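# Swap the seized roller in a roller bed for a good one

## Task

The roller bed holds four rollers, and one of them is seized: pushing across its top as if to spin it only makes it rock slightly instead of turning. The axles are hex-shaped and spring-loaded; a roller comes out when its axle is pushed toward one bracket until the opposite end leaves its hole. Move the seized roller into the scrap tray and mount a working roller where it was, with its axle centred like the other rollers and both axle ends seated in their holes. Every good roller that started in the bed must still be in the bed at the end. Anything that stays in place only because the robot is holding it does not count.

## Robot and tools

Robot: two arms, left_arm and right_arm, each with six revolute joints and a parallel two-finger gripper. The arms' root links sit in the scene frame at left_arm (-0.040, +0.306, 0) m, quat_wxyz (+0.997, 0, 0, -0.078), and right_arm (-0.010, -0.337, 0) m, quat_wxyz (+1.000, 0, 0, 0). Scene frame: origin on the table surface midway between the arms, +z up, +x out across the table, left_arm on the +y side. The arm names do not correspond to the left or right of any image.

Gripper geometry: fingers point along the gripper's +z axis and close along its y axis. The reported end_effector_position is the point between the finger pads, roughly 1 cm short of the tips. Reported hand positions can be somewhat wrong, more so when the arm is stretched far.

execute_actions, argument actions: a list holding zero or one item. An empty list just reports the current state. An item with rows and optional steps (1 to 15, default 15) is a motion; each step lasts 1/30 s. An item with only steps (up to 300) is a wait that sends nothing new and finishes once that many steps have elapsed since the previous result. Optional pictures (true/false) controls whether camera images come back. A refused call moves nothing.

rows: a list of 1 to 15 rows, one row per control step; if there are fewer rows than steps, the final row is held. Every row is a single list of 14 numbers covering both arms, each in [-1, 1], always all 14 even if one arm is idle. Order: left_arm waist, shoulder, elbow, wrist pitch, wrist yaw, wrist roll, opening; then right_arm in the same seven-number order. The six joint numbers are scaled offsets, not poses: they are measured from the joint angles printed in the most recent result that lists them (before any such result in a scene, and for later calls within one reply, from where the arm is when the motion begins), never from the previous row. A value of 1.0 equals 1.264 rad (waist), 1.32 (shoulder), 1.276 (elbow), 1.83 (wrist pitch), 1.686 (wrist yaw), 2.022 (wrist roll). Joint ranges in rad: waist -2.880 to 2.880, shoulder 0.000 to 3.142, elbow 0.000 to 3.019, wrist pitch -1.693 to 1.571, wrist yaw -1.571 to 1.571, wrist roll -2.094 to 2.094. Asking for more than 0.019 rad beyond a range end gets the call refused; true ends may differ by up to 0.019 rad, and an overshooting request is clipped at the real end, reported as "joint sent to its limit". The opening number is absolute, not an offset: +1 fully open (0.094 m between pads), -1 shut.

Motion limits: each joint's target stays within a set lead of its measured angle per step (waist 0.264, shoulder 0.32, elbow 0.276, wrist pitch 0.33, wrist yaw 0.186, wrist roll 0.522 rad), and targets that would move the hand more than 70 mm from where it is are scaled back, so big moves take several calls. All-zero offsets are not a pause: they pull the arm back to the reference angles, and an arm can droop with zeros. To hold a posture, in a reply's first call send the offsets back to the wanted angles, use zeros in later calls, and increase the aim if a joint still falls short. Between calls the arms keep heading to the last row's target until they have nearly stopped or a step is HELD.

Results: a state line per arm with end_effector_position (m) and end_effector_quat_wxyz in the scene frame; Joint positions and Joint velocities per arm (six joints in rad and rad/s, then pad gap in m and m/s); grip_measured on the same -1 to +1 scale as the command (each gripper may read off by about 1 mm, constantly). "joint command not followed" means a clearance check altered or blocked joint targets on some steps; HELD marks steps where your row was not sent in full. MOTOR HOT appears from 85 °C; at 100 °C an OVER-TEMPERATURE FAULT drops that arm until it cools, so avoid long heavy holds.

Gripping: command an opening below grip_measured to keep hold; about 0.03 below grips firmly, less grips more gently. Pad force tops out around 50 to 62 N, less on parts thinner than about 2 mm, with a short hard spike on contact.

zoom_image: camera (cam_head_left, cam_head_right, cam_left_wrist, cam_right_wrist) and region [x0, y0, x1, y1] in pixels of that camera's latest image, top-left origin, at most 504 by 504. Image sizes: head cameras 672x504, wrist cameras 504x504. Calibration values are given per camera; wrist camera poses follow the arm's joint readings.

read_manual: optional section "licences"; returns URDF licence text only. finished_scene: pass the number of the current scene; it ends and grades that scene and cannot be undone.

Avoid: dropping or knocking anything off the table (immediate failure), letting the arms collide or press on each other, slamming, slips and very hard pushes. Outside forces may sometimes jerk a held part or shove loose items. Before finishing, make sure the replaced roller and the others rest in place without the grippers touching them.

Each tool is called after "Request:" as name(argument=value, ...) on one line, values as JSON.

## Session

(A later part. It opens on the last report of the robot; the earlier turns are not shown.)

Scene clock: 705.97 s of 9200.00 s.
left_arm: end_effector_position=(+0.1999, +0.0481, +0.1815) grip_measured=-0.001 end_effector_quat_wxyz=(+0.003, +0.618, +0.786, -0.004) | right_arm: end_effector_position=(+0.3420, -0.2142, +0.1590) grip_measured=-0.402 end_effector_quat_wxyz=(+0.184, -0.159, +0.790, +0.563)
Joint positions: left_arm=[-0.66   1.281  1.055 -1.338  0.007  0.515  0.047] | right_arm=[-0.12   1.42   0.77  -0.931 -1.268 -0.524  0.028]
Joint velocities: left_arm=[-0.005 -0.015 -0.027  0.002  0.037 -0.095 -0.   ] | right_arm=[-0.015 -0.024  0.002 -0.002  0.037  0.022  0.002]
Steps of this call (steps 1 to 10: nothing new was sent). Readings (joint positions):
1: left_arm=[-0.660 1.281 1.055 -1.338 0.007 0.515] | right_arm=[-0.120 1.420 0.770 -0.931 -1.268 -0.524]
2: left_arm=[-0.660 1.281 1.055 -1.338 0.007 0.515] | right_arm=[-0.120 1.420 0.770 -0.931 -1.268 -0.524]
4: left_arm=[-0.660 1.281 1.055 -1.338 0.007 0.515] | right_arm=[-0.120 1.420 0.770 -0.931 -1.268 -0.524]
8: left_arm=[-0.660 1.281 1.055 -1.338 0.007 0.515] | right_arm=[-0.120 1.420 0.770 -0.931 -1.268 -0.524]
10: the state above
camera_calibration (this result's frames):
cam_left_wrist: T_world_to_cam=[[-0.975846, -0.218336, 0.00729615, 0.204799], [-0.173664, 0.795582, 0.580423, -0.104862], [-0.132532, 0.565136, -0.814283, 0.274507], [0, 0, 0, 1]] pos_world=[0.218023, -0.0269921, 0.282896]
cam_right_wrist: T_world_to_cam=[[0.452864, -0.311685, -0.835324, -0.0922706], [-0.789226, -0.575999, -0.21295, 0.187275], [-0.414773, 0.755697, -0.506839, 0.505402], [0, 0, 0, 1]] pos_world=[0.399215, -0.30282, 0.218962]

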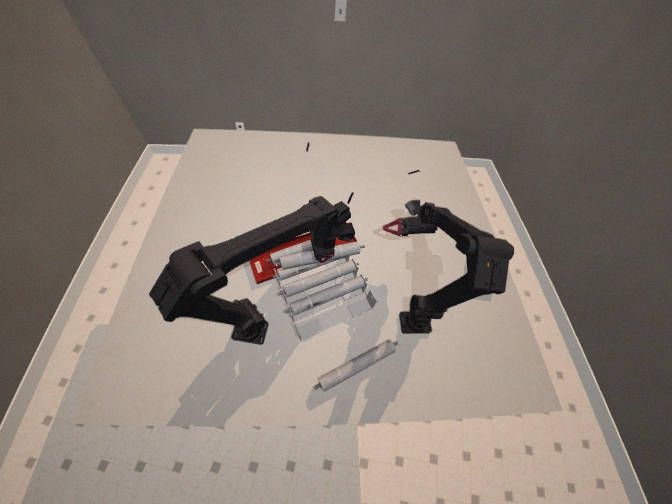

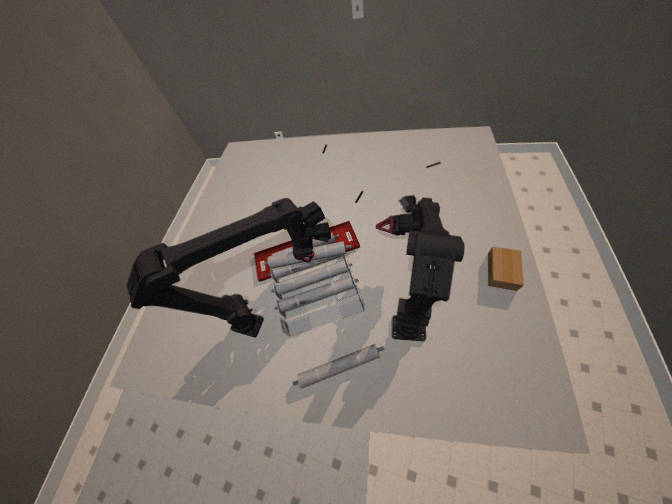

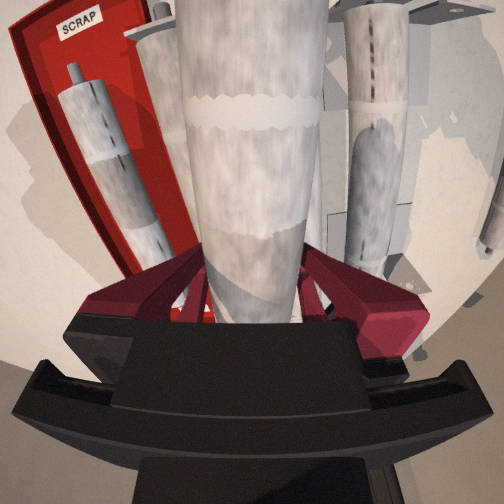

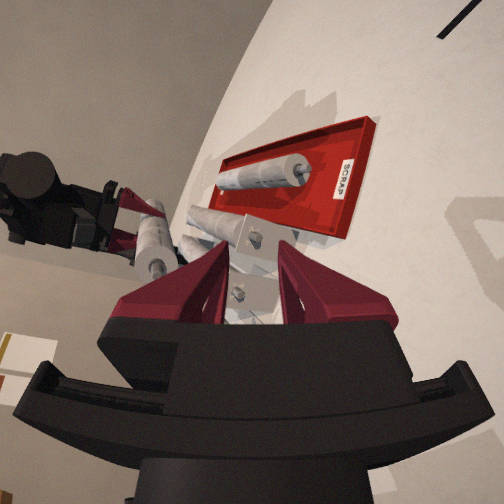

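Request:
execute_actions(actions=[{"rows":[[0,-0.025,0.04,0,0,0,-0.1,0,0,0.01,0,0,0.08,-0.4],[0,-0.025,0.04,0,0,0,-0.1,0,0,0.01,0,0,0.2,-0.4],[0,-0.025,0.04,0,0,0,-0.1,0,0,0.01,0,0,0.35,-0.4],[0,-0.025,0.04,0,0,0,-0.1,0,0,0.01,0,0,0.526,-0.4]],"steps":15}], pictures=false)

Request:
execute_actions(actions=[{"steps":15}], pictures=false)

Request:
execute_actions(actions=[{"rows":[[0,-0.025,0.04,0,0,0,-0.1,0.02,-0.006,0,0.005,-0.03,0,-0.4],[0,-0.025,0.04,0,0,0,-0.1,0.04,-0.012,-0.015,0.012,-0.06,0,-0.4],[0,-0.025,0.04,0,0,0,-0.1,0.06,-0.018,-0.03,0.02,-0.09,0,-0.4],[0,-0.025,0.04,0,0,0,-0.1,0.08,-0.024,-0.045,0.028,-0.12,0,-0.4],[0,-0.025,0.04,0,0,0,-0.1,0.1,-0.03,-0.06,0.036,-0.15,0,-0.4],[0,-0.025,0.04,0,0,0,-0.1,0.12,-0.035,-0.075,0.044,-0.172,0,-0.4],[0,-0.025,0.04,0,0,0,-0.1,0.135,-0.04,-0.09,0.052,-0.172,0,-0.4],[0,-0.025,0.04,0,0,0,-0.1,0.15,-0.044,-0.105,0.06,-0.172,0,-0.4],[0,-0.025,0.04,0,0,0,-0.1,0.16,-0.046,-0.117,0.066,-0.172,0,-0.4],[0,-0.025,0.04,0,0,0,-0.1,0.17,-0.046,-0.126,0.07,-0.172,0,-0.4]],"steps":15}], pictures=false)

Request:
execute_actions(actions=[{"steps":10}])

Scene clock: 724.67 s of 9200.00 s.
left_arm: end_effector_position=(+0.1999, +0.0481, +0.1815) grip_measured=-0.001 end_effector_quat_wxyz=(+0.003, +0.618, +0.786, -0.004) | right_arm: end_effector_position=(+0.3420, -0.2142, +0.1590) grip_measured=-0.402 end_effector_quat_wxyz=(+0.093, -0.032, +0.805, +0.585)
Joint positions: left_arm=[-0.66   1.281  1.055 -1.338  0.007  0.515  0.047] | right_arm=[-0.12   1.42   0.77  -0.931 -1.268 -0.208  0.028]
Joint velocities: left_arm=[ 0.005  0.005  0.012  0.002  0.007  0.037 -0.   ] | right_arm=[-0.005  0.005 -0.007  0.007  0.007  0.842 -0.001]
Steps of this call (steps 1 to 90: nothing new was sent; then 15.20 s passed at rest; steps 91 to 105: all 15 steps of this action). Readings (joint positions):
91: left_arm=[-0.660 1.281 1.055 -1.338 0.007 0.515] | right_arm=[-0.120 1.420 0.770 -0.931 -1.268 -0.522]
92: left_arm=[-0.660 1.281 1.055 -1.338 0.007 0.515] | right_arm=[-0.120 1.420 0.770 -0.931 -1.268 -0.514]
94: left_arm=[-0.660 1.281 1.055 -1.338 0.007 0.515] | right_arm=[-0.120 1.420 0.770 -0.931 -1.268 -0.486]
98: left_arm=[-0.660 1.281 1.055 -1.338 0.007 0.515] | right_arm=[-0.120 1.420 0.770 -0.931 -1.268 -0.399]
105: the state above

Scene clock: 725.17 s of 9200.00 s.
left_arm: end_effector_position=(+0.1999, +0.0481, +0.1815) grip_measured=-0.001 end_effector_quat_wxyz=(+0.003, +0.618, +0.786, -0.004) | right_arm: end_effector_position=(+0.3420, -0.2142, +0.1590) grip_measured=-0.402 end_effector_quat_wxyz=(-0.039, +0.146, +0.792, +0.591)
Joint positions: left_arm=[-0.66   1.281  1.055 -1.338  0.007  0.515  0.047] | right_arm=[-0.12   1.42   0.77  -0.931 -1.268  0.238  0.028]
Joint velocities: left_arm=[-0.005  0.005 -0.012  0.002 -0.022 -0.022 -0.001] | right_arm=[-0.005 -0.005 -0.017 -0.002  0.022  0.799  0.001]
Steps of this call (steps 1 to 15: the robot went on to your last target). Readings (joint positions):
1: left_arm=[-0.660 1.281 1.055 -1.338 0.007 0.515] | right_arm=[-0.120 1.420 0.770 -0.931 -1.268 -0.179]
2: left_arm=[-0.660 1.281 1.055 -1.338 0.007 0.515] | right_arm=[-0.120 1.420 0.770 -0.931 -1.268 -0.149]
4: left_arm=[-0.660 1.281 1.055 -1.338 0.007 0.515] | right_arm=[-0.120 1.420 0.770 -0.931 -1.268 -0.091]
8: left_arm=[-0.660 1.281 1.055 -1.338 0.007 0.515] | right_arm=[-0.120 1.420 0.770 -0.931 -1.268 0.028]
15: the state above

Scene clock: 725.67 s of 9200.00 s.
left_arm: end_effector_position=(+0.1999, +0.0481, +0.1815) grip_measured=-0.001 end_effector_quat_wxyz=(+0.003, +0.618, +0.786, -0.004) | right_arm: end_effector_position=(+0.2626, -0.1385, +0.1759) grip_measured=-0.402 end_effector_quat_wxyz=(-0.126, +0.062, +0.711, +0.689)
Joint positions: left_arm=[-0.66   1.281  1.055 -1.338  0.007  0.515  0.047] | right_arm=[ 0.095  1.37   0.614 -0.825 -1.551  0.259  0.028]
Joint velocities: left_arm=[-0.015  0.005 -0.007 -0.002 -0.051 -0.11  -0.   ] | right_arm=[ 0.308 -0.024 -0.276  0.032 -0.051 -0.037  0.   ]
joint sent to its limit (right arm) — the command would take joint 5 (wrist yaw) past its lower limit, so that joint was sent only as far as its limit.
Steps of this call (steps 1 to 15: all 15 steps of this action). Readings (joint positions):
1: left_arm=[-0.660 1.281 1.055 -1.338 0.007 0.515] | right_arm=[-0.120 1.420 0.770 -0.931 -1.273 0.258]
2: left_arm=[-0.660 1.281 1.055 -1.338 0.007 0.515] | right_arm=[-0.119 1.420 0.770 -0.931 -1.288 0.268]
4: left_arm=[-0.660 1.281 1.055 -1.338 0.007 0.515] | right_arm=[-0.114 1.420 0.770 -0.928 -1.334 0.273]
8: left_arm=[-0.660 1.281 1.055 -1.338 0.007 0.515] | right_arm=[-0.066 1.411 0.743 -0.900 -1.434 0.273]
15: the state above

Scene clock: 726.00 s of 9200.00 s.
left_arm: end_effector_position=(+0.1999, +0.0481, +0.1815) grip_measured=-0.001 end_effector_quat_wxyz=(+0.003, +0.618, +0.786, -0.004) | right_arm: end_effector_position=(+0.2591, -0.1368, +0.1741) grip_measured=-0.402 end_effector_quat_wxyz=(-0.126, +0.056, +0.711, +0.690)
Joint positions: left_arm=[-0.66   1.281  1.055 -1.338  0.007  0.515  0.047] | right_arm=[ 0.102  1.37   0.606 -0.815 -1.554  0.252  0.028]
Joint velocities: left_arm=[ 0.005 -0.015  0.002 -0.007 -0.007 -0.007 -0.001] | right_arm=[-0.005  0.005 -0.007 -0.007 -0.066 -0.007  0.001]
joint sent to its limit (right arm) — the command would take joint 5 (wrist yaw) past its lower limit, so that joint was sent only as far as its limit.
Steps of this call (steps 1 to 10: the robot went on to your last target). Readings (joint positions):
1: left_arm=[-0.660 1.281 1.055 -1.338 0.007 0.515] | right_arm=[0.101 1.370 0.608 -0.824 -1.552 0.257]
2: left_arm=[-0.660 1.281 1.055 -1.338 0.007 0.515] | right_arm=[0.102 1.370 0.606 -0.822 -1.552 0.257]
4: left_arm=[-0.660 1.281 1.055 -1.338 0.007 0.515] | right_arm=[0.102 1.370 0.606 -0.818 -1.554 0.255]
8: left_arm=[-0.660 1.281 1.055 -1.338 0.007 0.515] | right_arm=[0.102 1.370 0.606 -0.815 -1.554 0.253]
10: the state above
camera_calibration (this result's frames):
cam_left_wrist: T_world_to_cam=[[-0.975846, -0.218336, 0.00729615, 0.204799], [-0.173664, 0.795582, 0.580423, -0.104862], [-0.132532, 0.565136, -0.814283, 0.274507], [0, 0, 0, 1]] pos_world=[0.218023, -0.0269921, 0.282896]
cam_right_wrist: T_world_to_cam=[[-0.260844, -0.0395447, -0.964571, 0.226706], [-0.731157, -0.644338, 0.224139, 0.0691232], [-0.630373, 0.763718, 0.139158, 0.364688], [0, 0, 0, 1]] pos_world=[0.339564, -0.225015, 0.152432]

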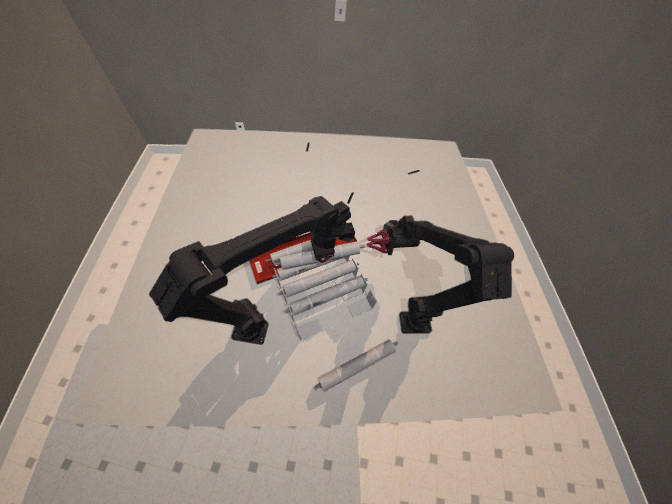

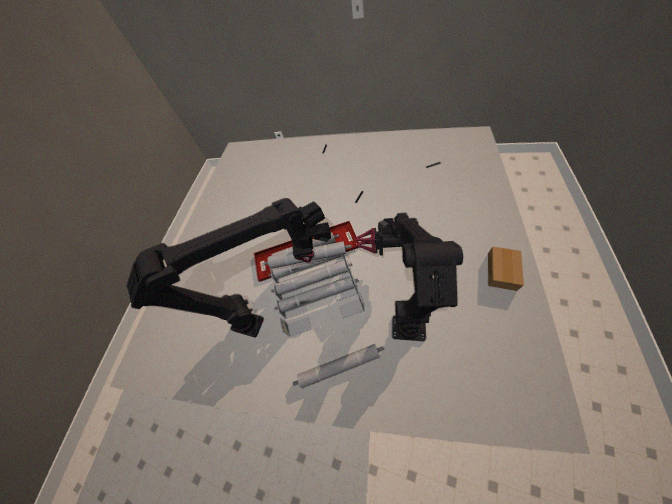

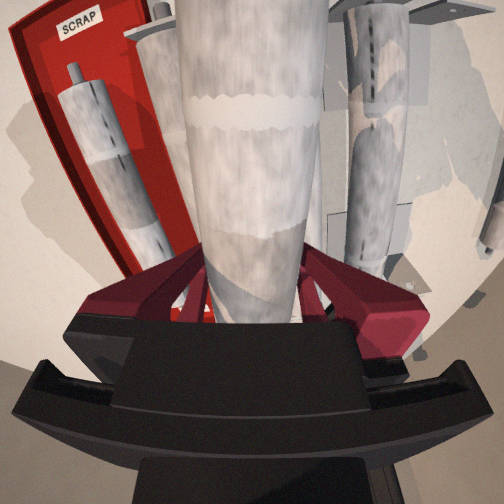

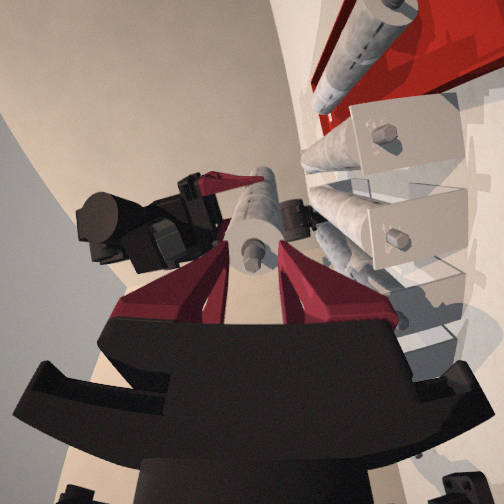

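Request:
zoom_image(camera="cam_right_wrist", region=[340, 90, 480, 280])

Region (340, 90, 480, 280) of cam_right_wrist's 504x504 image, scaled by 2.653, with more detail than that image has; it fills the left 371 columns of this view, and the rest is white.

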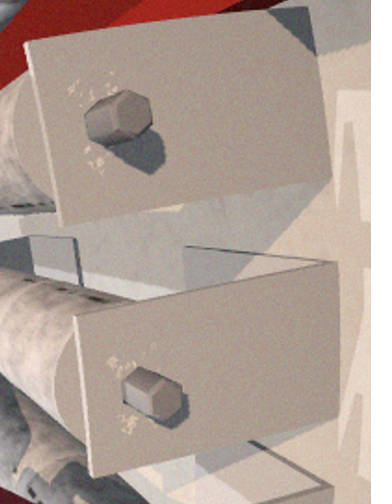

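Request:
execute_actions(actions=[{"rows":[[0,-0.025,0.04,0,0,0,-0.1,0.01,-0.008,0.01,0,0,0,-0.4],[0,-0.025,0.04,0,0,0,-0.1,0.02,-0.014,0.01,0,0,0,-0.4],[0,-0.025,0.04,0,0,0,-0.1,0.03,-0.018,0.01,0,0,0,-0.4],[0,-0.025,0.04,0,0,0,-0.1,0.04,-0.018,0.01,0,0,0,-0.4],[0,-0.025,0.04,0,0,0,-0.1,0.05,-0.018,0.01,0,0,0,-0.4],[0,-0.025,0.04,0,0,0,-0.1,0.058,-0.018,0.01,0,0,0,-0.4],[0,-0.025,0.04,0,0,0,-0.1,0.065,-0.018,0.01,0,0,0,-0.4]],"steps":15}])

Scene clock: 741.53 s of 9200.00 s.
left_arm: end_effector_position=(+0.1999, +0.0481, +0.1815) grip_measured=-0.001 end_effector_quat_wxyz=(+0.003, +0.618, +0.786, -0.004) | right_arm: end_effector_position=(+0.2426, -0.1170, +0.1772) grip_measured=-0.402 end_effector_quat_wxyz=(-0.148, +0.025, +0.713, +0.685)
Joint positions: left_arm=[-0.66   1.281  1.055 -1.338  0.007  0.515  0.047] | right_arm=[ 0.178  1.358  0.606 -0.815 -1.554  0.252  0.028]
Joint velocities: left_arm=[-0.005 -0.005  0.017 -0.002 -0.051  0.022 -0.001] | right_arm=[-0.015 -0.015  0.007 -0.002 -0.007 -0.022 -0.   ]
joint sent to its limit (right arm) — the command would take joint 5 (wrist yaw) past its lower limit, so that joint was sent only as far as its limit.
Steps of this call (steps 1 to 15: the robot went on to your last target; steps 16 to 90: nothing new was sent; then 12.03 s passed at rest; steps 91 to 105: all 15 steps of this action). Readings (joint positions):
91: left_arm=[-0.660 1.281 1.055 -1.338 0.007 0.515] | right_arm=[0.102 1.370 0.606 -0.815 -1.554 0.252]
92: left_arm=[-0.660 1.281 1.055 -1.338 0.007 0.515] | right_arm=[0.103 1.370 0.606 -0.815 -1.554 0.252]
94: left_arm=[-0.660 1.281 1.055 -1.338 0.007 0.515] | right_arm=[0.113 1.367 0.606 -0.815 -1.554 0.252]
98: left_arm=[-0.660 1.281 1.055 -1.338 0.007 0.515] | right_arm=[0.161 1.359 0.606 -0.815 -1.554 0.252]
105: the state above
camera_calibration (this result's frames):
cam_left_wrist: T_world_to_cam=[[-0.975846, -0.218336, 0.00729615, 0.204799], [-0.173664, 0.795582, 0.580423, -0.104862], [-0.132532, 0.565136, -0.814283, 0.274507], [0, 0, 0, 1]] pos_world=[0.218023, -0.0269921, 0.282896]
cam_right_wrist: T_world_to_cam=[[-0.245463, -0.0572266, -0.967715, 0.220875], [-0.682543, -0.698676, 0.214445, 0.0527181], [-0.688392, 0.713146, 0.132439, 0.348051], [0, 0, 0, 1]] pos_world=[0.329794, -0.198738, 0.156343]

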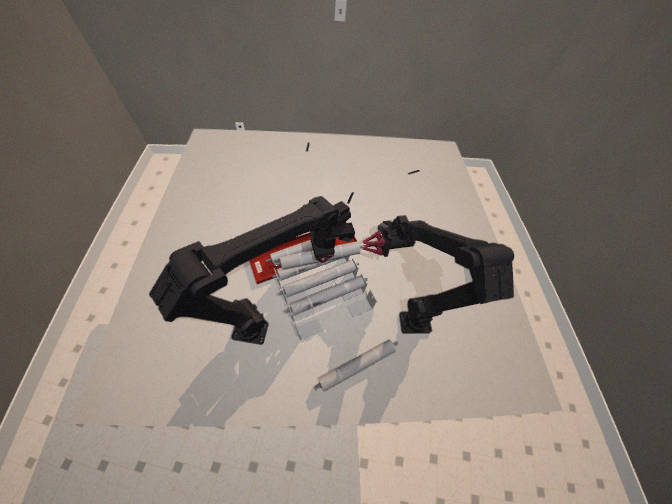

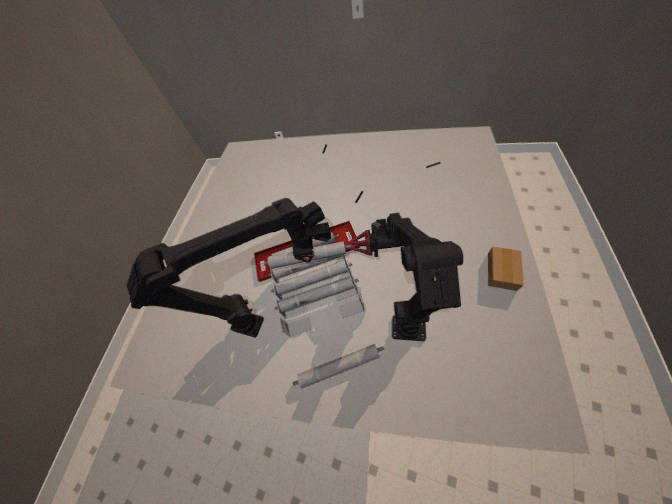

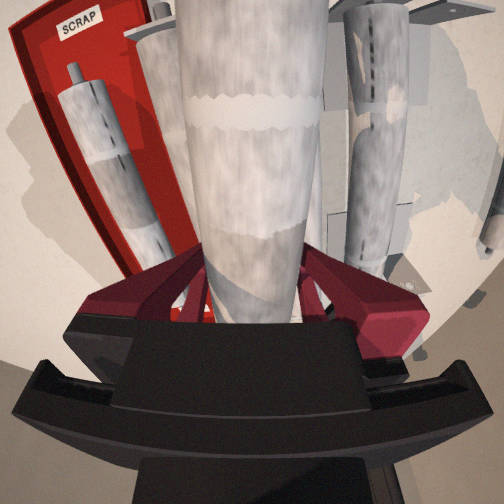

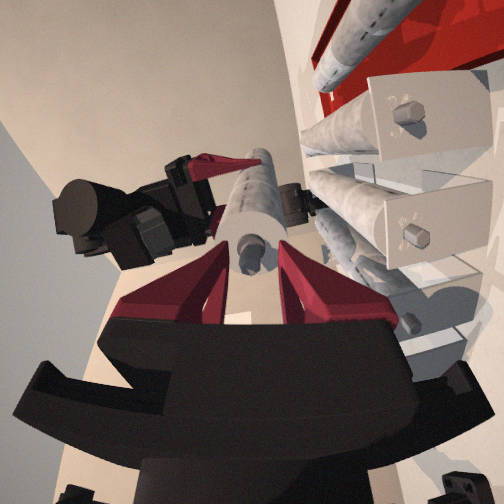

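Request:
execute_actions(actions=[])

Scene clock: 761.73 s of 9200.00 s.
left_arm: end_effector_position=(+0.1999, +0.0481, +0.1815) grip_measured=-0.001 end_effector_quat_wxyz=(+0.003, +0.618, +0.786, -0.004) | right_arm: end_effector_position=(+0.2426, -0.1170, +0.1772) grip_measured=-0.402 end_effector_quat_wxyz=(-0.148, +0.025, +0.713, +0.685)
Joint positions: left_arm=[-0.66   1.281  1.055 -1.338  0.007  0.515  0.047] | right_arm=[ 0.178  1.358  0.606 -0.815 -1.554  0.252  0.028]
Joint velocities: left_arm=[-0.005 -0.005  0.007 -0.012 -0.007 -0.007 -0.   ] | right_arm=[-0.005 -0.015 -0.002  0.002 -0.007  0.022  0.002]
Steps of this call (steps 1 to 15: the robot went on to your last target; steps 16 to 90: nothing new was sent; then 17.20 s passed at rest). Readings (joint positions):
1: left_arm=[-0.660 1.281 1.055 -1.338 0.007 0.515] | right_arm=[0.178 1.358 0.606 -0.815 -1.554 0.252]
2: left_arm=[-0.660 1.281 1.055 -1.338 0.007 0.515] | right_arm=[0.178 1.358 0.606 -0.815 -1.554 0.252]
4: left_arm=[-0.660 1.281 1.055 -1.338 0.007 0.515] | right_arm=[0.178 1.358 0.606 -0.815 -1.554 0.252]
8: left_arm=[-0.660 1.281 1.055 -1.338 0.007 0.515] | right_arm=[0.178 1.358 0.606 -0.815 -1.554 0.252]
90: the state above
All arms were judged still, so your last target was given up. Only a new action makes them travel on or press farther. Fingers that are still opening or closing keep moving.
camera_calibration (this result's frames):
cam_left_wrist: T_world_to_cam=[[-0.975846, -0.218336, 0.00729615, 0.204799], [-0.173664, 0.795582, 0.580423, -0.104862], [-0.132532, 0.565136, -0.814283, 0.274507], [0, 0, 0, 1]] pos_world=[0.218023, -0.0269921, 0.282896]
cam_right_wrist: T_world_to_cam=[[-0.245463, -0.0572266, -0.967715, 0.220875], [-0.682543, -0.698676, 0.214445, 0.0527181], [-0.688392, 0.713146, 0.132439, 0.348051], [0, 0, 0, 1]] pos_world=[0.329794, -0.198738, 0.156343]

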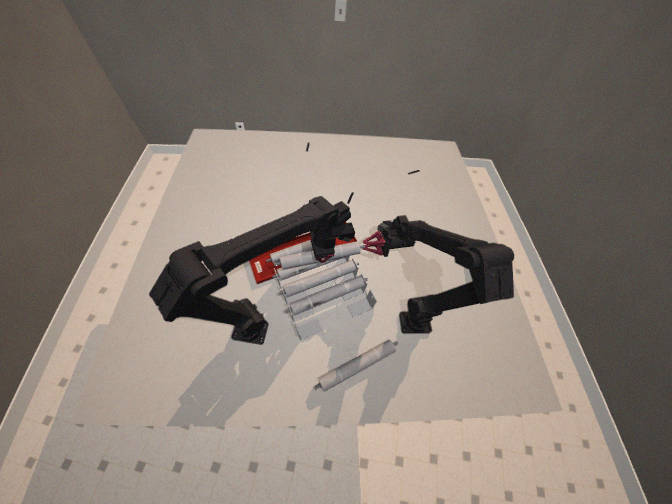

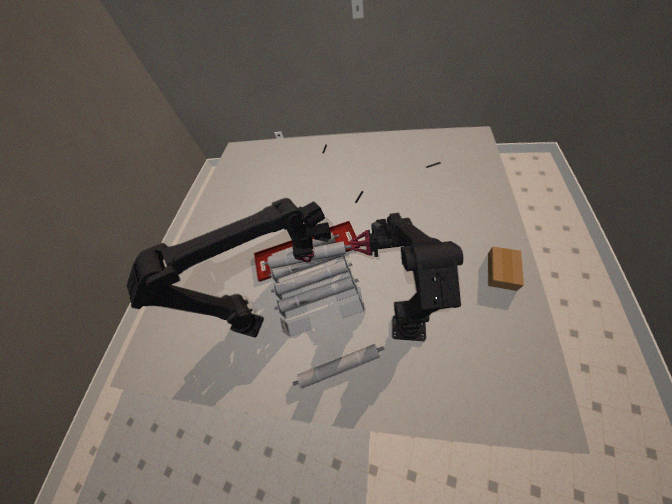

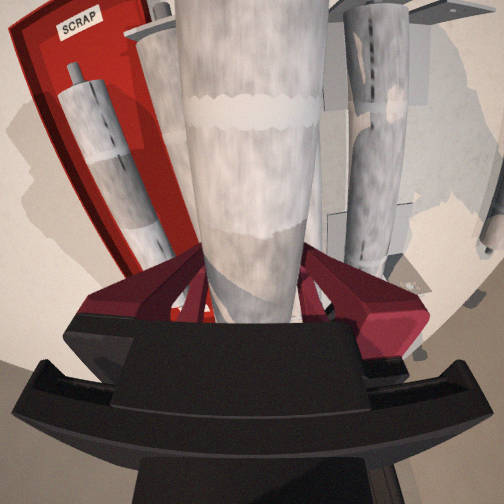

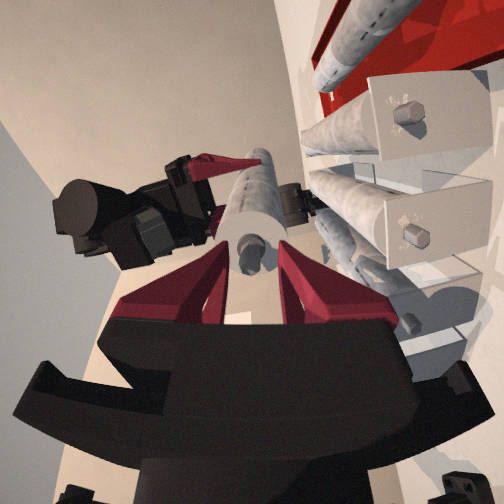

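Request:
execute_actions(actions=[{"rows":[[0,-0.025,0.04,0,0,0,-0.1,0.01,0,0.015,0,0,0,-0.4],[0,-0.025,0.04,0,0,0,-0.1,0.02,0,0.015,0,0,0,-0.4],[0,-0.025,0.04,0,0,0,-0.1,0.03,0,0.015,0,0,0,-0.4],[0,-0.025,0.04,0,0,0,-0.1,0.039,0,0.015,0,0,0,-0.4]],"steps":15}])

Scene clock: 773.23 s of 9200.00 s.
left_arm: end_effector_position=(+0.1999, +0.0481, +0.1815) grip_measured=-0.001 end_effector_quat_wxyz=(+0.003, +0.618, +0.786, -0.004) | right_arm: end_effector_position=(+0.2334, -0.1068, +0.1772) grip_measured=-0.402 end_effector_quat_wxyz=(-0.162, +0.011, +0.713, +0.682)
Joint positions: left_arm=[-0.66   1.281  1.055 -1.338  0.007  0.515  0.047] | right_arm=[ 0.219  1.358  0.606 -0.815 -1.554  0.252  0.028]
Joint velocities: left_arm=[-0.005 -0.015  0.012  0.002 -0.022  0.022  0.001] | right_arm=[-0.005 -0.005 -0.007 -0.017 -0.022  0.007 -0.001]
Steps of this call (steps 1 to 90: nothing new was sent; then 8.00 s passed at rest; steps 91 to 105: all 15 steps of this action). Readings (joint positions):
91: left_arm=[-0.660 1.281 1.055 -1.338 0.007 0.515] | right_arm=[0.178 1.358 0.606 -0.815 -1.554 0.252]
92: left_arm=[-0.660 1.281 1.055 -1.338 0.007 0.515] | right_arm=[0.179 1.358 0.606 -0.815 -1.554 0.252]
94: left_arm=[-0.660 1.281 1.055 -1.338 0.007 0.515] | right_arm=[0.189 1.358 0.606 -0.815 -1.554 0.252]
98: left_arm=[-0.660 1.281 1.055 -1.338 0.007 0.515] | right_arm=[0.217 1.358 0.606 -0.815 -1.554 0.252]
105: the state above
camera_calibration (this result's frames):
cam_left_wrist: T_world_to_cam=[[-0.975846, -0.218336, 0.00729615, 0.204799], [-0.173664, 0.795582, 0.580423, -0.104862], [-0.132532, 0.565136, -0.814283, 0.274507], [0, 0, 0, 1]] pos_world=[0.218023, -0.0269921, 0.282896]
cam_right_wrist: T_world_to_cam=[[-0.242923, -0.0671954, -0.967715, 0.217545], [-0.653464, -0.725946, 0.214445, 0.0438314], [-0.716919, 0.684461, 0.132439, 0.338111], [0, 0, 0, 1]] pos_world=[0.323888, -0.184987, 0.156343]

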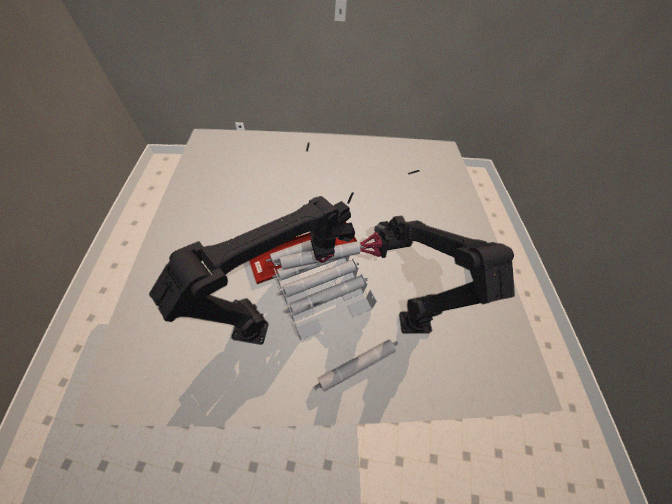

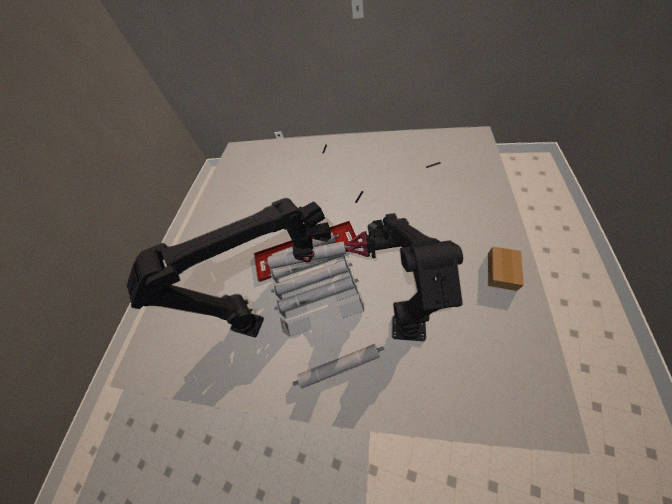

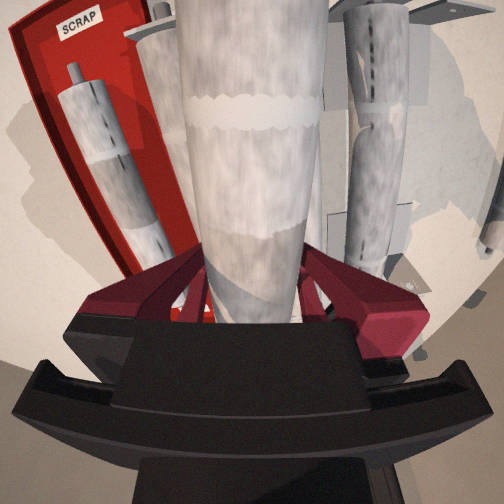

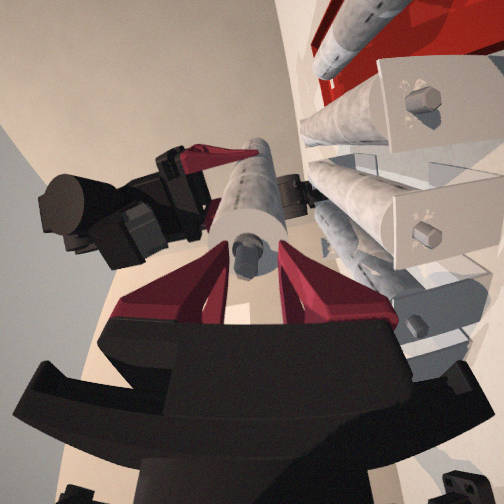

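Request:
execute_actions(actions=[{"rows":[[0,-0.025,0.04,0,0,0,-0.1,0,0,0.027,0,0,0,-0.5],[0,-0.025,0.04,0,0,0,-0.1,0,0,0.027,0,0,0,-0.55],[0,-0.025,0.04,0,0,0,-0.1,0,0,0.027,0,0,0,-0.6],[0,-0.025,0.04,0,0,0,-0.1,0,0,0.027,0,0,0,-0.65],[0,-0.025,0.04,0,0,0,-0.1,0,0,0.027,0,0,0,-0.7],[0,-0.025,0.04,0,0,0,-0.1,0,0,0.027,0,0,0,-0.75],[0,-0.025,0.04,0,0,0,-0.1,0,0,0.027,0,0,0,-0.8],[0,-0.025,0.04,0,0,0,-0.1,0,0,0.027,0,0,0,-0.85]],"steps":15}])

Scene clock: 785.40 s of 9200.00 s.
left_arm: end_effector_position=(+0.1999, +0.0481, +0.1815) grip_measured=-0.001 end_effector_quat_wxyz=(+0.003, +0.618, +0.786, -0.004) | right_arm: end_effector_position=(+0.2334, -0.1068, +0.1776) grip_measured=-0.770 end_effector_quat_wxyz=(-0.162, +0.010, +0.712, +0.683)
Joint positions: left_arm=[-0.66   1.281  1.055 -1.338  0.007  0.515  0.047] | right_arm=[ 0.219  1.358  0.606 -0.815 -1.556  0.252  0.011]
Joint velocities: left_arm=[ 0.005  0.005 -0.012  0.012  0.022 -0.037 -0.   ] | right_arm=[-0.015 -0.015 -0.002  0.002 -0.007 -0.051  0.001]
Steps of this call (steps 1 to 15: the robot went on to your last target; steps 16 to 90: nothing new was sent; then 8.67 s passed at rest; steps 91 to 105: all 15 steps of this action). Readings (joint positions):
91: left_arm=[-0.660 1.281 1.055 -1.338 0.007 0.515] | right_arm=[0.219 1.358 0.606 -0.815 -1.554 0.252]
92: left_arm=[-0.660 1.281 1.055 -1.338 0.007 0.515] | right_arm=[0.219 1.358 0.606 -0.815 -1.554 0.252]
94: left_arm=[-0.660 1.281 1.055 -1.338 0.007 0.515] | right_arm=[0.219 1.358 0.606 -0.815 -1.554 0.252]
98: left_arm=[-0.660 1.281 1.055 -1.338 0.007 0.515] | right_arm=[0.219 1.358 0.606 -0.815 -1.556 0.252]
105: the state above
camera_calibration (this result's frames):
cam_left_wrist: T_world_to_cam=[[-0.975846, -0.218336, 0.00729615, 0.204799], [-0.173664, 0.795582, 0.580423, -0.104862], [-0.132532, 0.565136, -0.814283, 0.274507], [0, 0, 0, 1]] pos_world=[0.218023, -0.0269921, 0.282896]
cam_right_wrist: T_world_to_cam=[[-0.243403, -0.0650352, -0.967742, 0.218274], [-0.653352, -0.726429, 0.213147, 0.0439023], [-0.716858, 0.684157, 0.134325, 0.337672], [0, 0, 0, 1]] pos_world=[0.323875, -0.184933, 0.156517]

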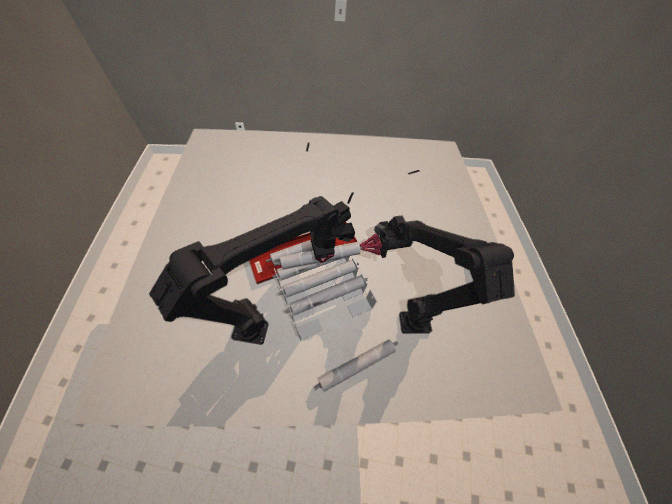

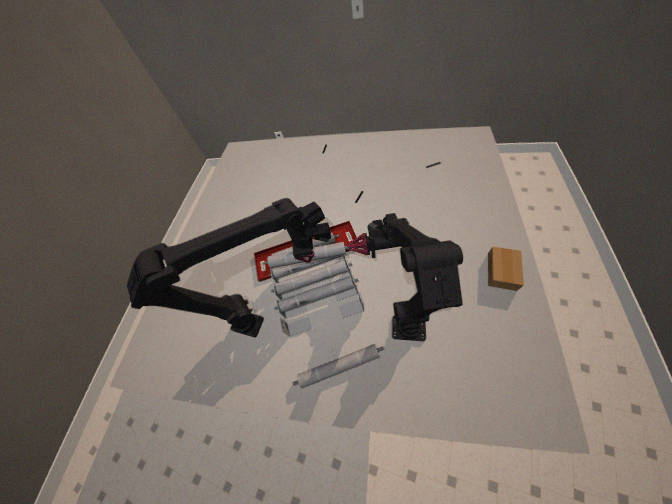

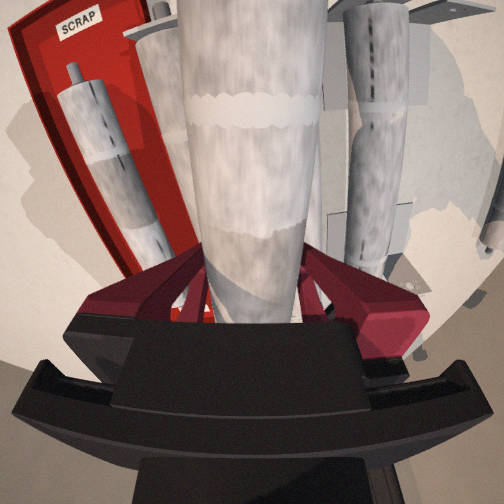

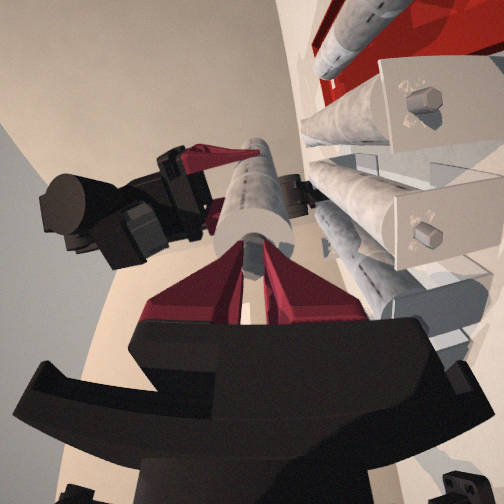

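Request:
zoom_image(camera="cam_right_wrist", region=[200, 60, 480, 300])

Region (200, 60, 480, 300) of cam_right_wrist's 504x504 image, scaled by 1.800, with more detail than that image has; it fills the top 432 rows of this view, and the rest is white.

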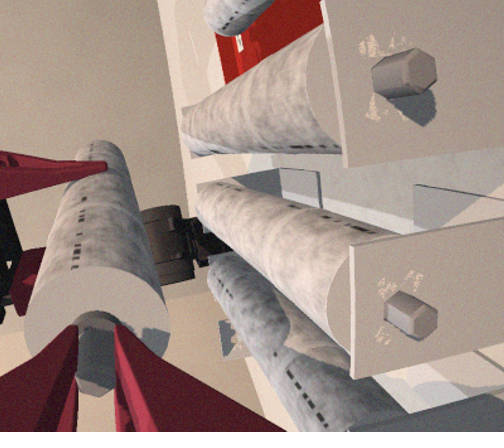

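Request:
execute_actions(actions=[{"rows":[[0,-0.025,0.04,0,0,0,-0.1,0,0,0.02,0,0,0.04,-0.85],[0,-0.025,0.04,0,0,0,-0.1,0,0,0.02,0,0,0.08,-0.85],[0,-0.025,0.04,0,0,0,-0.1,0,0,0.02,0,0,0.12,-0.85],[0,-0.025,0.04,0,0,0,-0.1,0,0,0.02,0,0,0.16,-0.85],[0,-0.025,0.04,0,0,0,-0.1,0,0,0.02,0,0,0.2,-0.85],[0,-0.025,0.04,0,0,0,-0.1,0,0,0.02,0,0,0.24,-0.85],[0,-0.025,0.04,0,0,0,-0.1,0,0,0.02,0,0,0.28,-0.85],[0,-0.025,0.04,0,0,0,-0.1,0,0,0.02,0,0,0.32,-0.85],[0,-0.025,0.04,0,0,0,-0.1,0,0,0.02,0,0,0.36,-0.85],[0,-0.025,0.04,0,0,0,-0.1,0,0,0.02,0,0,0.40,-0.85]],"steps":15}])

Scene clock: 799.50 s of 9200.00 s.
left_arm: end_effector_position=(+0.2001, +0.0483, +0.1815) grip_measured=-0.001 end_effector_quat_wxyz=(+0.003, +0.618, +0.786, -0.003) | right_arm: end_effector_position=(+0.2334, -0.1068, +0.1771) grip_measured=-0.770 end_effector_quat_wxyz=(-0.385, +0.253, +0.667, +0.586)
Joint positions: left_arm=[-0.66   1.281  1.055 -1.338  0.006  0.516  0.047] | right_arm=[ 0.219  1.358  0.606 -0.815 -1.553  0.948  0.011]
Joint velocities: left_arm=[-0.005  0.005  0.012 -0.017 -0.095  0.022 -0.001] | right_arm=[-0.005  0.005 -0.017 -0.007 -0.081  0.637  0.001]
Steps of this call (steps 1 to 15: the robot went on to your last target; steps 16 to 90: nothing new was sent; then 10.60 s passed at rest; steps 91 to 105: all 15 steps of this action). Readings (joint positions):
91: left_arm=[-0.660 1.281 1.055 -1.338 0.007 0.515] | right_arm=[0.219 1.358 0.606 -0.815 -1.556 0.263]
92: left_arm=[-0.660 1.281 1.055 -1.338 0.007 0.516] | right_arm=[0.219 1.358 0.606 -0.815 -1.556 0.287]
94: left_arm=[-0.660 1.281 1.055 -1.338 0.007 0.516] | right_arm=[0.219 1.358 0.606 -0.815 -1.556 0.368]
98: left_arm=[-0.660 1.281 1.055 -1.338 0.007 0.516] | right_arm=[0.219 1.358 0.606 -0.815 -1.555 0.607]
105: the state above
camera_calibration (this result's frames):
cam_left_wrist: T_world_to_cam=[[-0.975935, -0.217982, 0.00597919, 0.205265], [-0.174017, 0.795039, 0.58106, -0.10499], [-0.131414, 0.566036, -0.813839, 0.274082], [0, 0, 0, 1]] pos_world=[0.218073, -0.0269251, 0.282836]
cam_right_wrist: T_world_to_cam=[[-0.793217, -0.182911, -0.580818, 0.265039], [-0.346213, -0.649194, 0.677262, -0.10163], [-0.500942, 0.738303, 0.451626, 0.236938], [0, 0, 0, 1]] pos_world=[0.293741, -0.192431, 0.115762]

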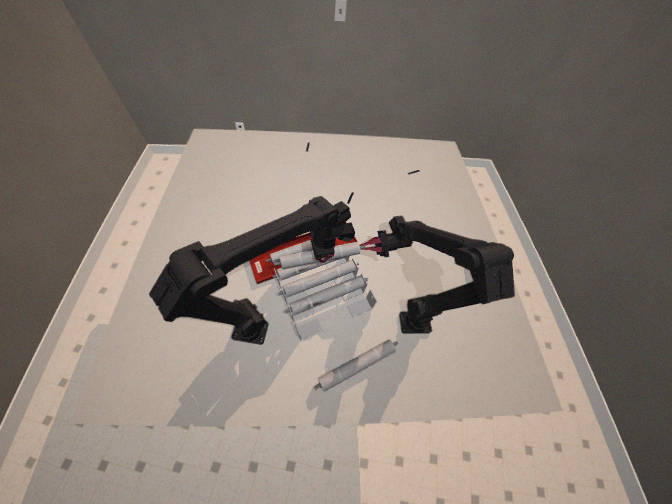

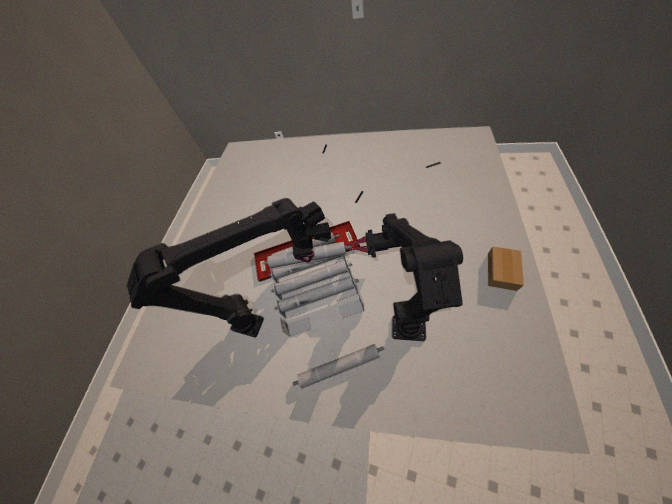

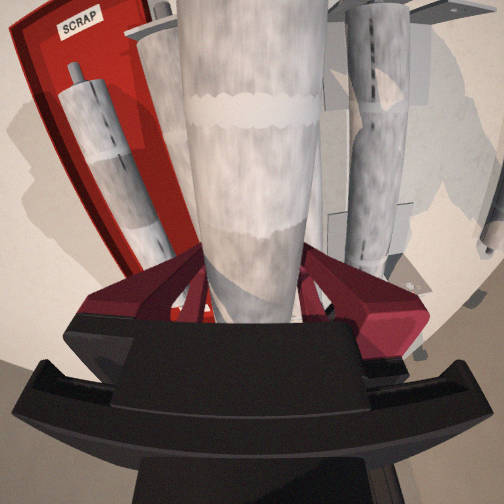

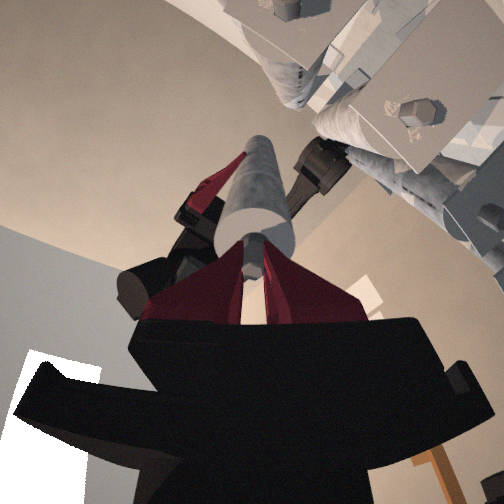

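Request:
execute_actions(actions=[])

Request:
zoom_image(camera="cam_right_wrist", region=[200, 0, 504, 304])

Scene clock: 810.03 s of 9200.00 s.
left_arm: end_effector_position=(+0.2002, +0.0484, +0.1815) grip_measured=-0.001 end_effector_quat_wxyz=(+0.003, +0.618, +0.786, -0.003) | right_arm: end_effector_position=(+0.2334, -0.1068, +0.1770) grip_measured=-0.770 end_effector_quat_wxyz=(-0.413, +0.285, +0.654, +0.566)
Joint positions: left_arm=[-0.66   1.281  1.055 -1.338  0.005  0.516  0.047] | right_arm=[ 0.219  1.358  0.606 -0.815 -1.553  1.045  0.011]
Joint velocities: left_arm=[ 0.005 -0.005 -0.012  0.007 -0.037 -0.007 -0.   ] | right_arm=[-0.015 -0.005 -0.002 -0.012  0.037 -0.022 -0.   ]
Steps of this call (steps 1 to 30: the robot went on to your last target; steps 31 to 90: nothing new was sent; then 7.53 s passed at rest). Readings (joint positions):
1: left_arm=[-0.660 1.281 1.055 -1.338 0.006 0.516] | right_arm=[0.219 1.358 0.606 -0.815 -1.553 0.968]
2: left_arm=[-0.660 1.281 1.055 -1.338 0.006 0.516] | right_arm=[0.219 1.358 0.606 -0.815 -1.553 0.983]
4: left_arm=[-0.660 1.281 1.055 -1.338 0.005 0.516] | right_arm=[0.219 1.358 0.606 -0.815 -1.553 1.005]
8: left_arm=[-0.660 1.281 1.055 -1.338 0.005 0.516] | right_arm=[0.219 1.358 0.606 -0.815 -1.553 1.029]
90: the state above
All arms were judged still, so your last target was given up. Only a new action makes them travel on or press farther. Fingers that are still opening or closing keep moving.
camera_calibration (this result's frames):
cam_left_wrist: T_world_to_cam=[[-0.975937, -0.21799, 0.00532263, 0.205498], [-0.174345, 0.794735, 0.581378, -0.105021], [-0.130965, 0.56646, -0.813616, 0.273892], [0, 0, 0, 1]] pos_world=[0.218113, -0.0268881, 0.282806]
cam_right_wrist: T_world_to_cam=[[-0.844427, -0.193022, -0.499685, 0.261511], [-0.281492, -0.633746, 0.720506, -0.122697], [-0.455747, 0.749072, 0.480818, 0.222403], [0, 0, 0, 1]] pos_world=[0.287648, -0.193877, 0.112141]

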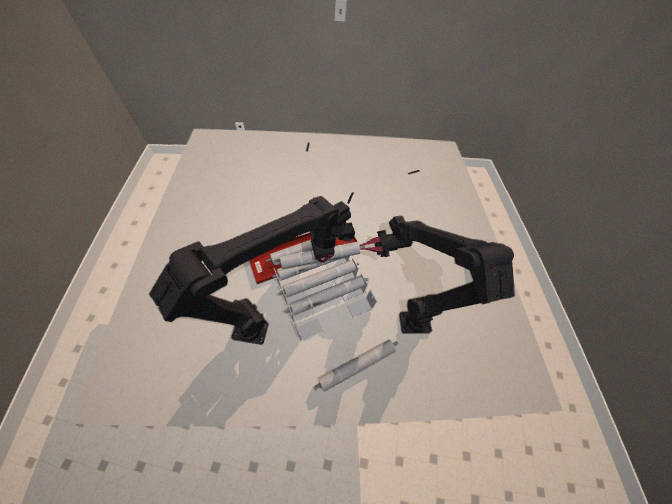

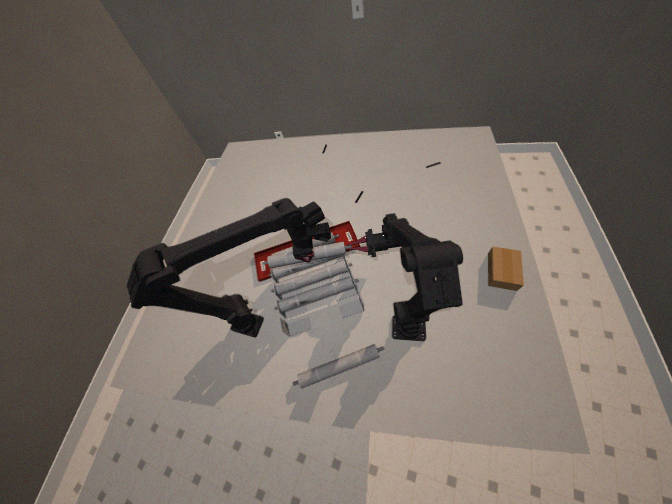

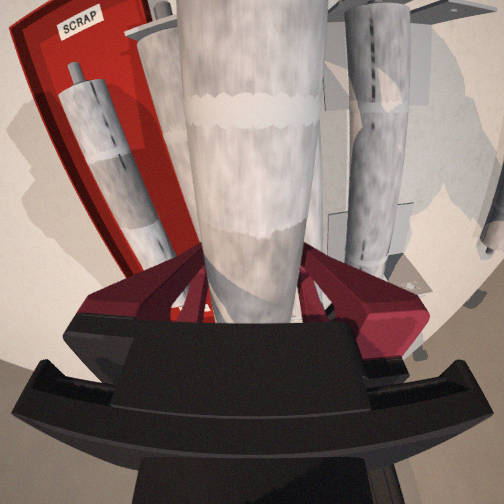

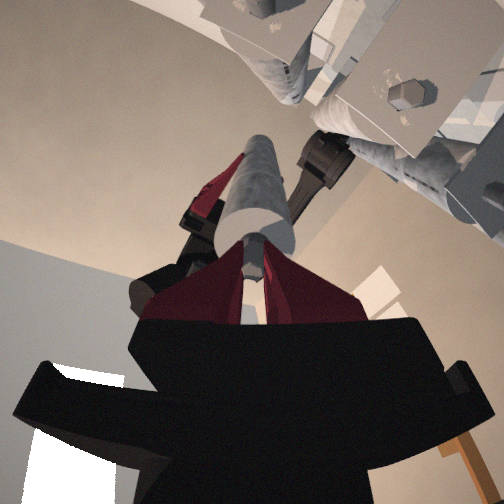

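Region (200, 0, 504, 304) of cam_right_wrist's 504x504 image, scaled by 1.658, with more detail than that image has.

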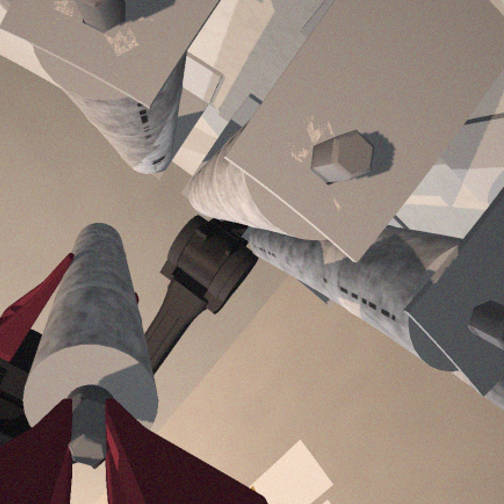

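Bed stub flat-on-top. Check grip on my stub.

Request:
zoom_image(camera="cam_right_wrist", region=[222, 225, 286, 295])

Region (222, 225, 286, 295) of cam_right_wrist's 504x504 image, scaled by 7.200, with more detail than that image has; it fills the left 461 columns of this view, and the rest is white.

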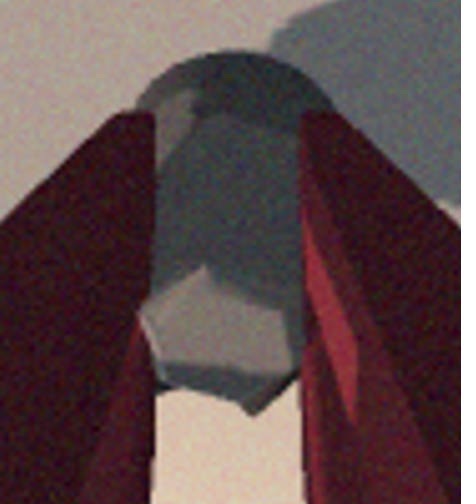

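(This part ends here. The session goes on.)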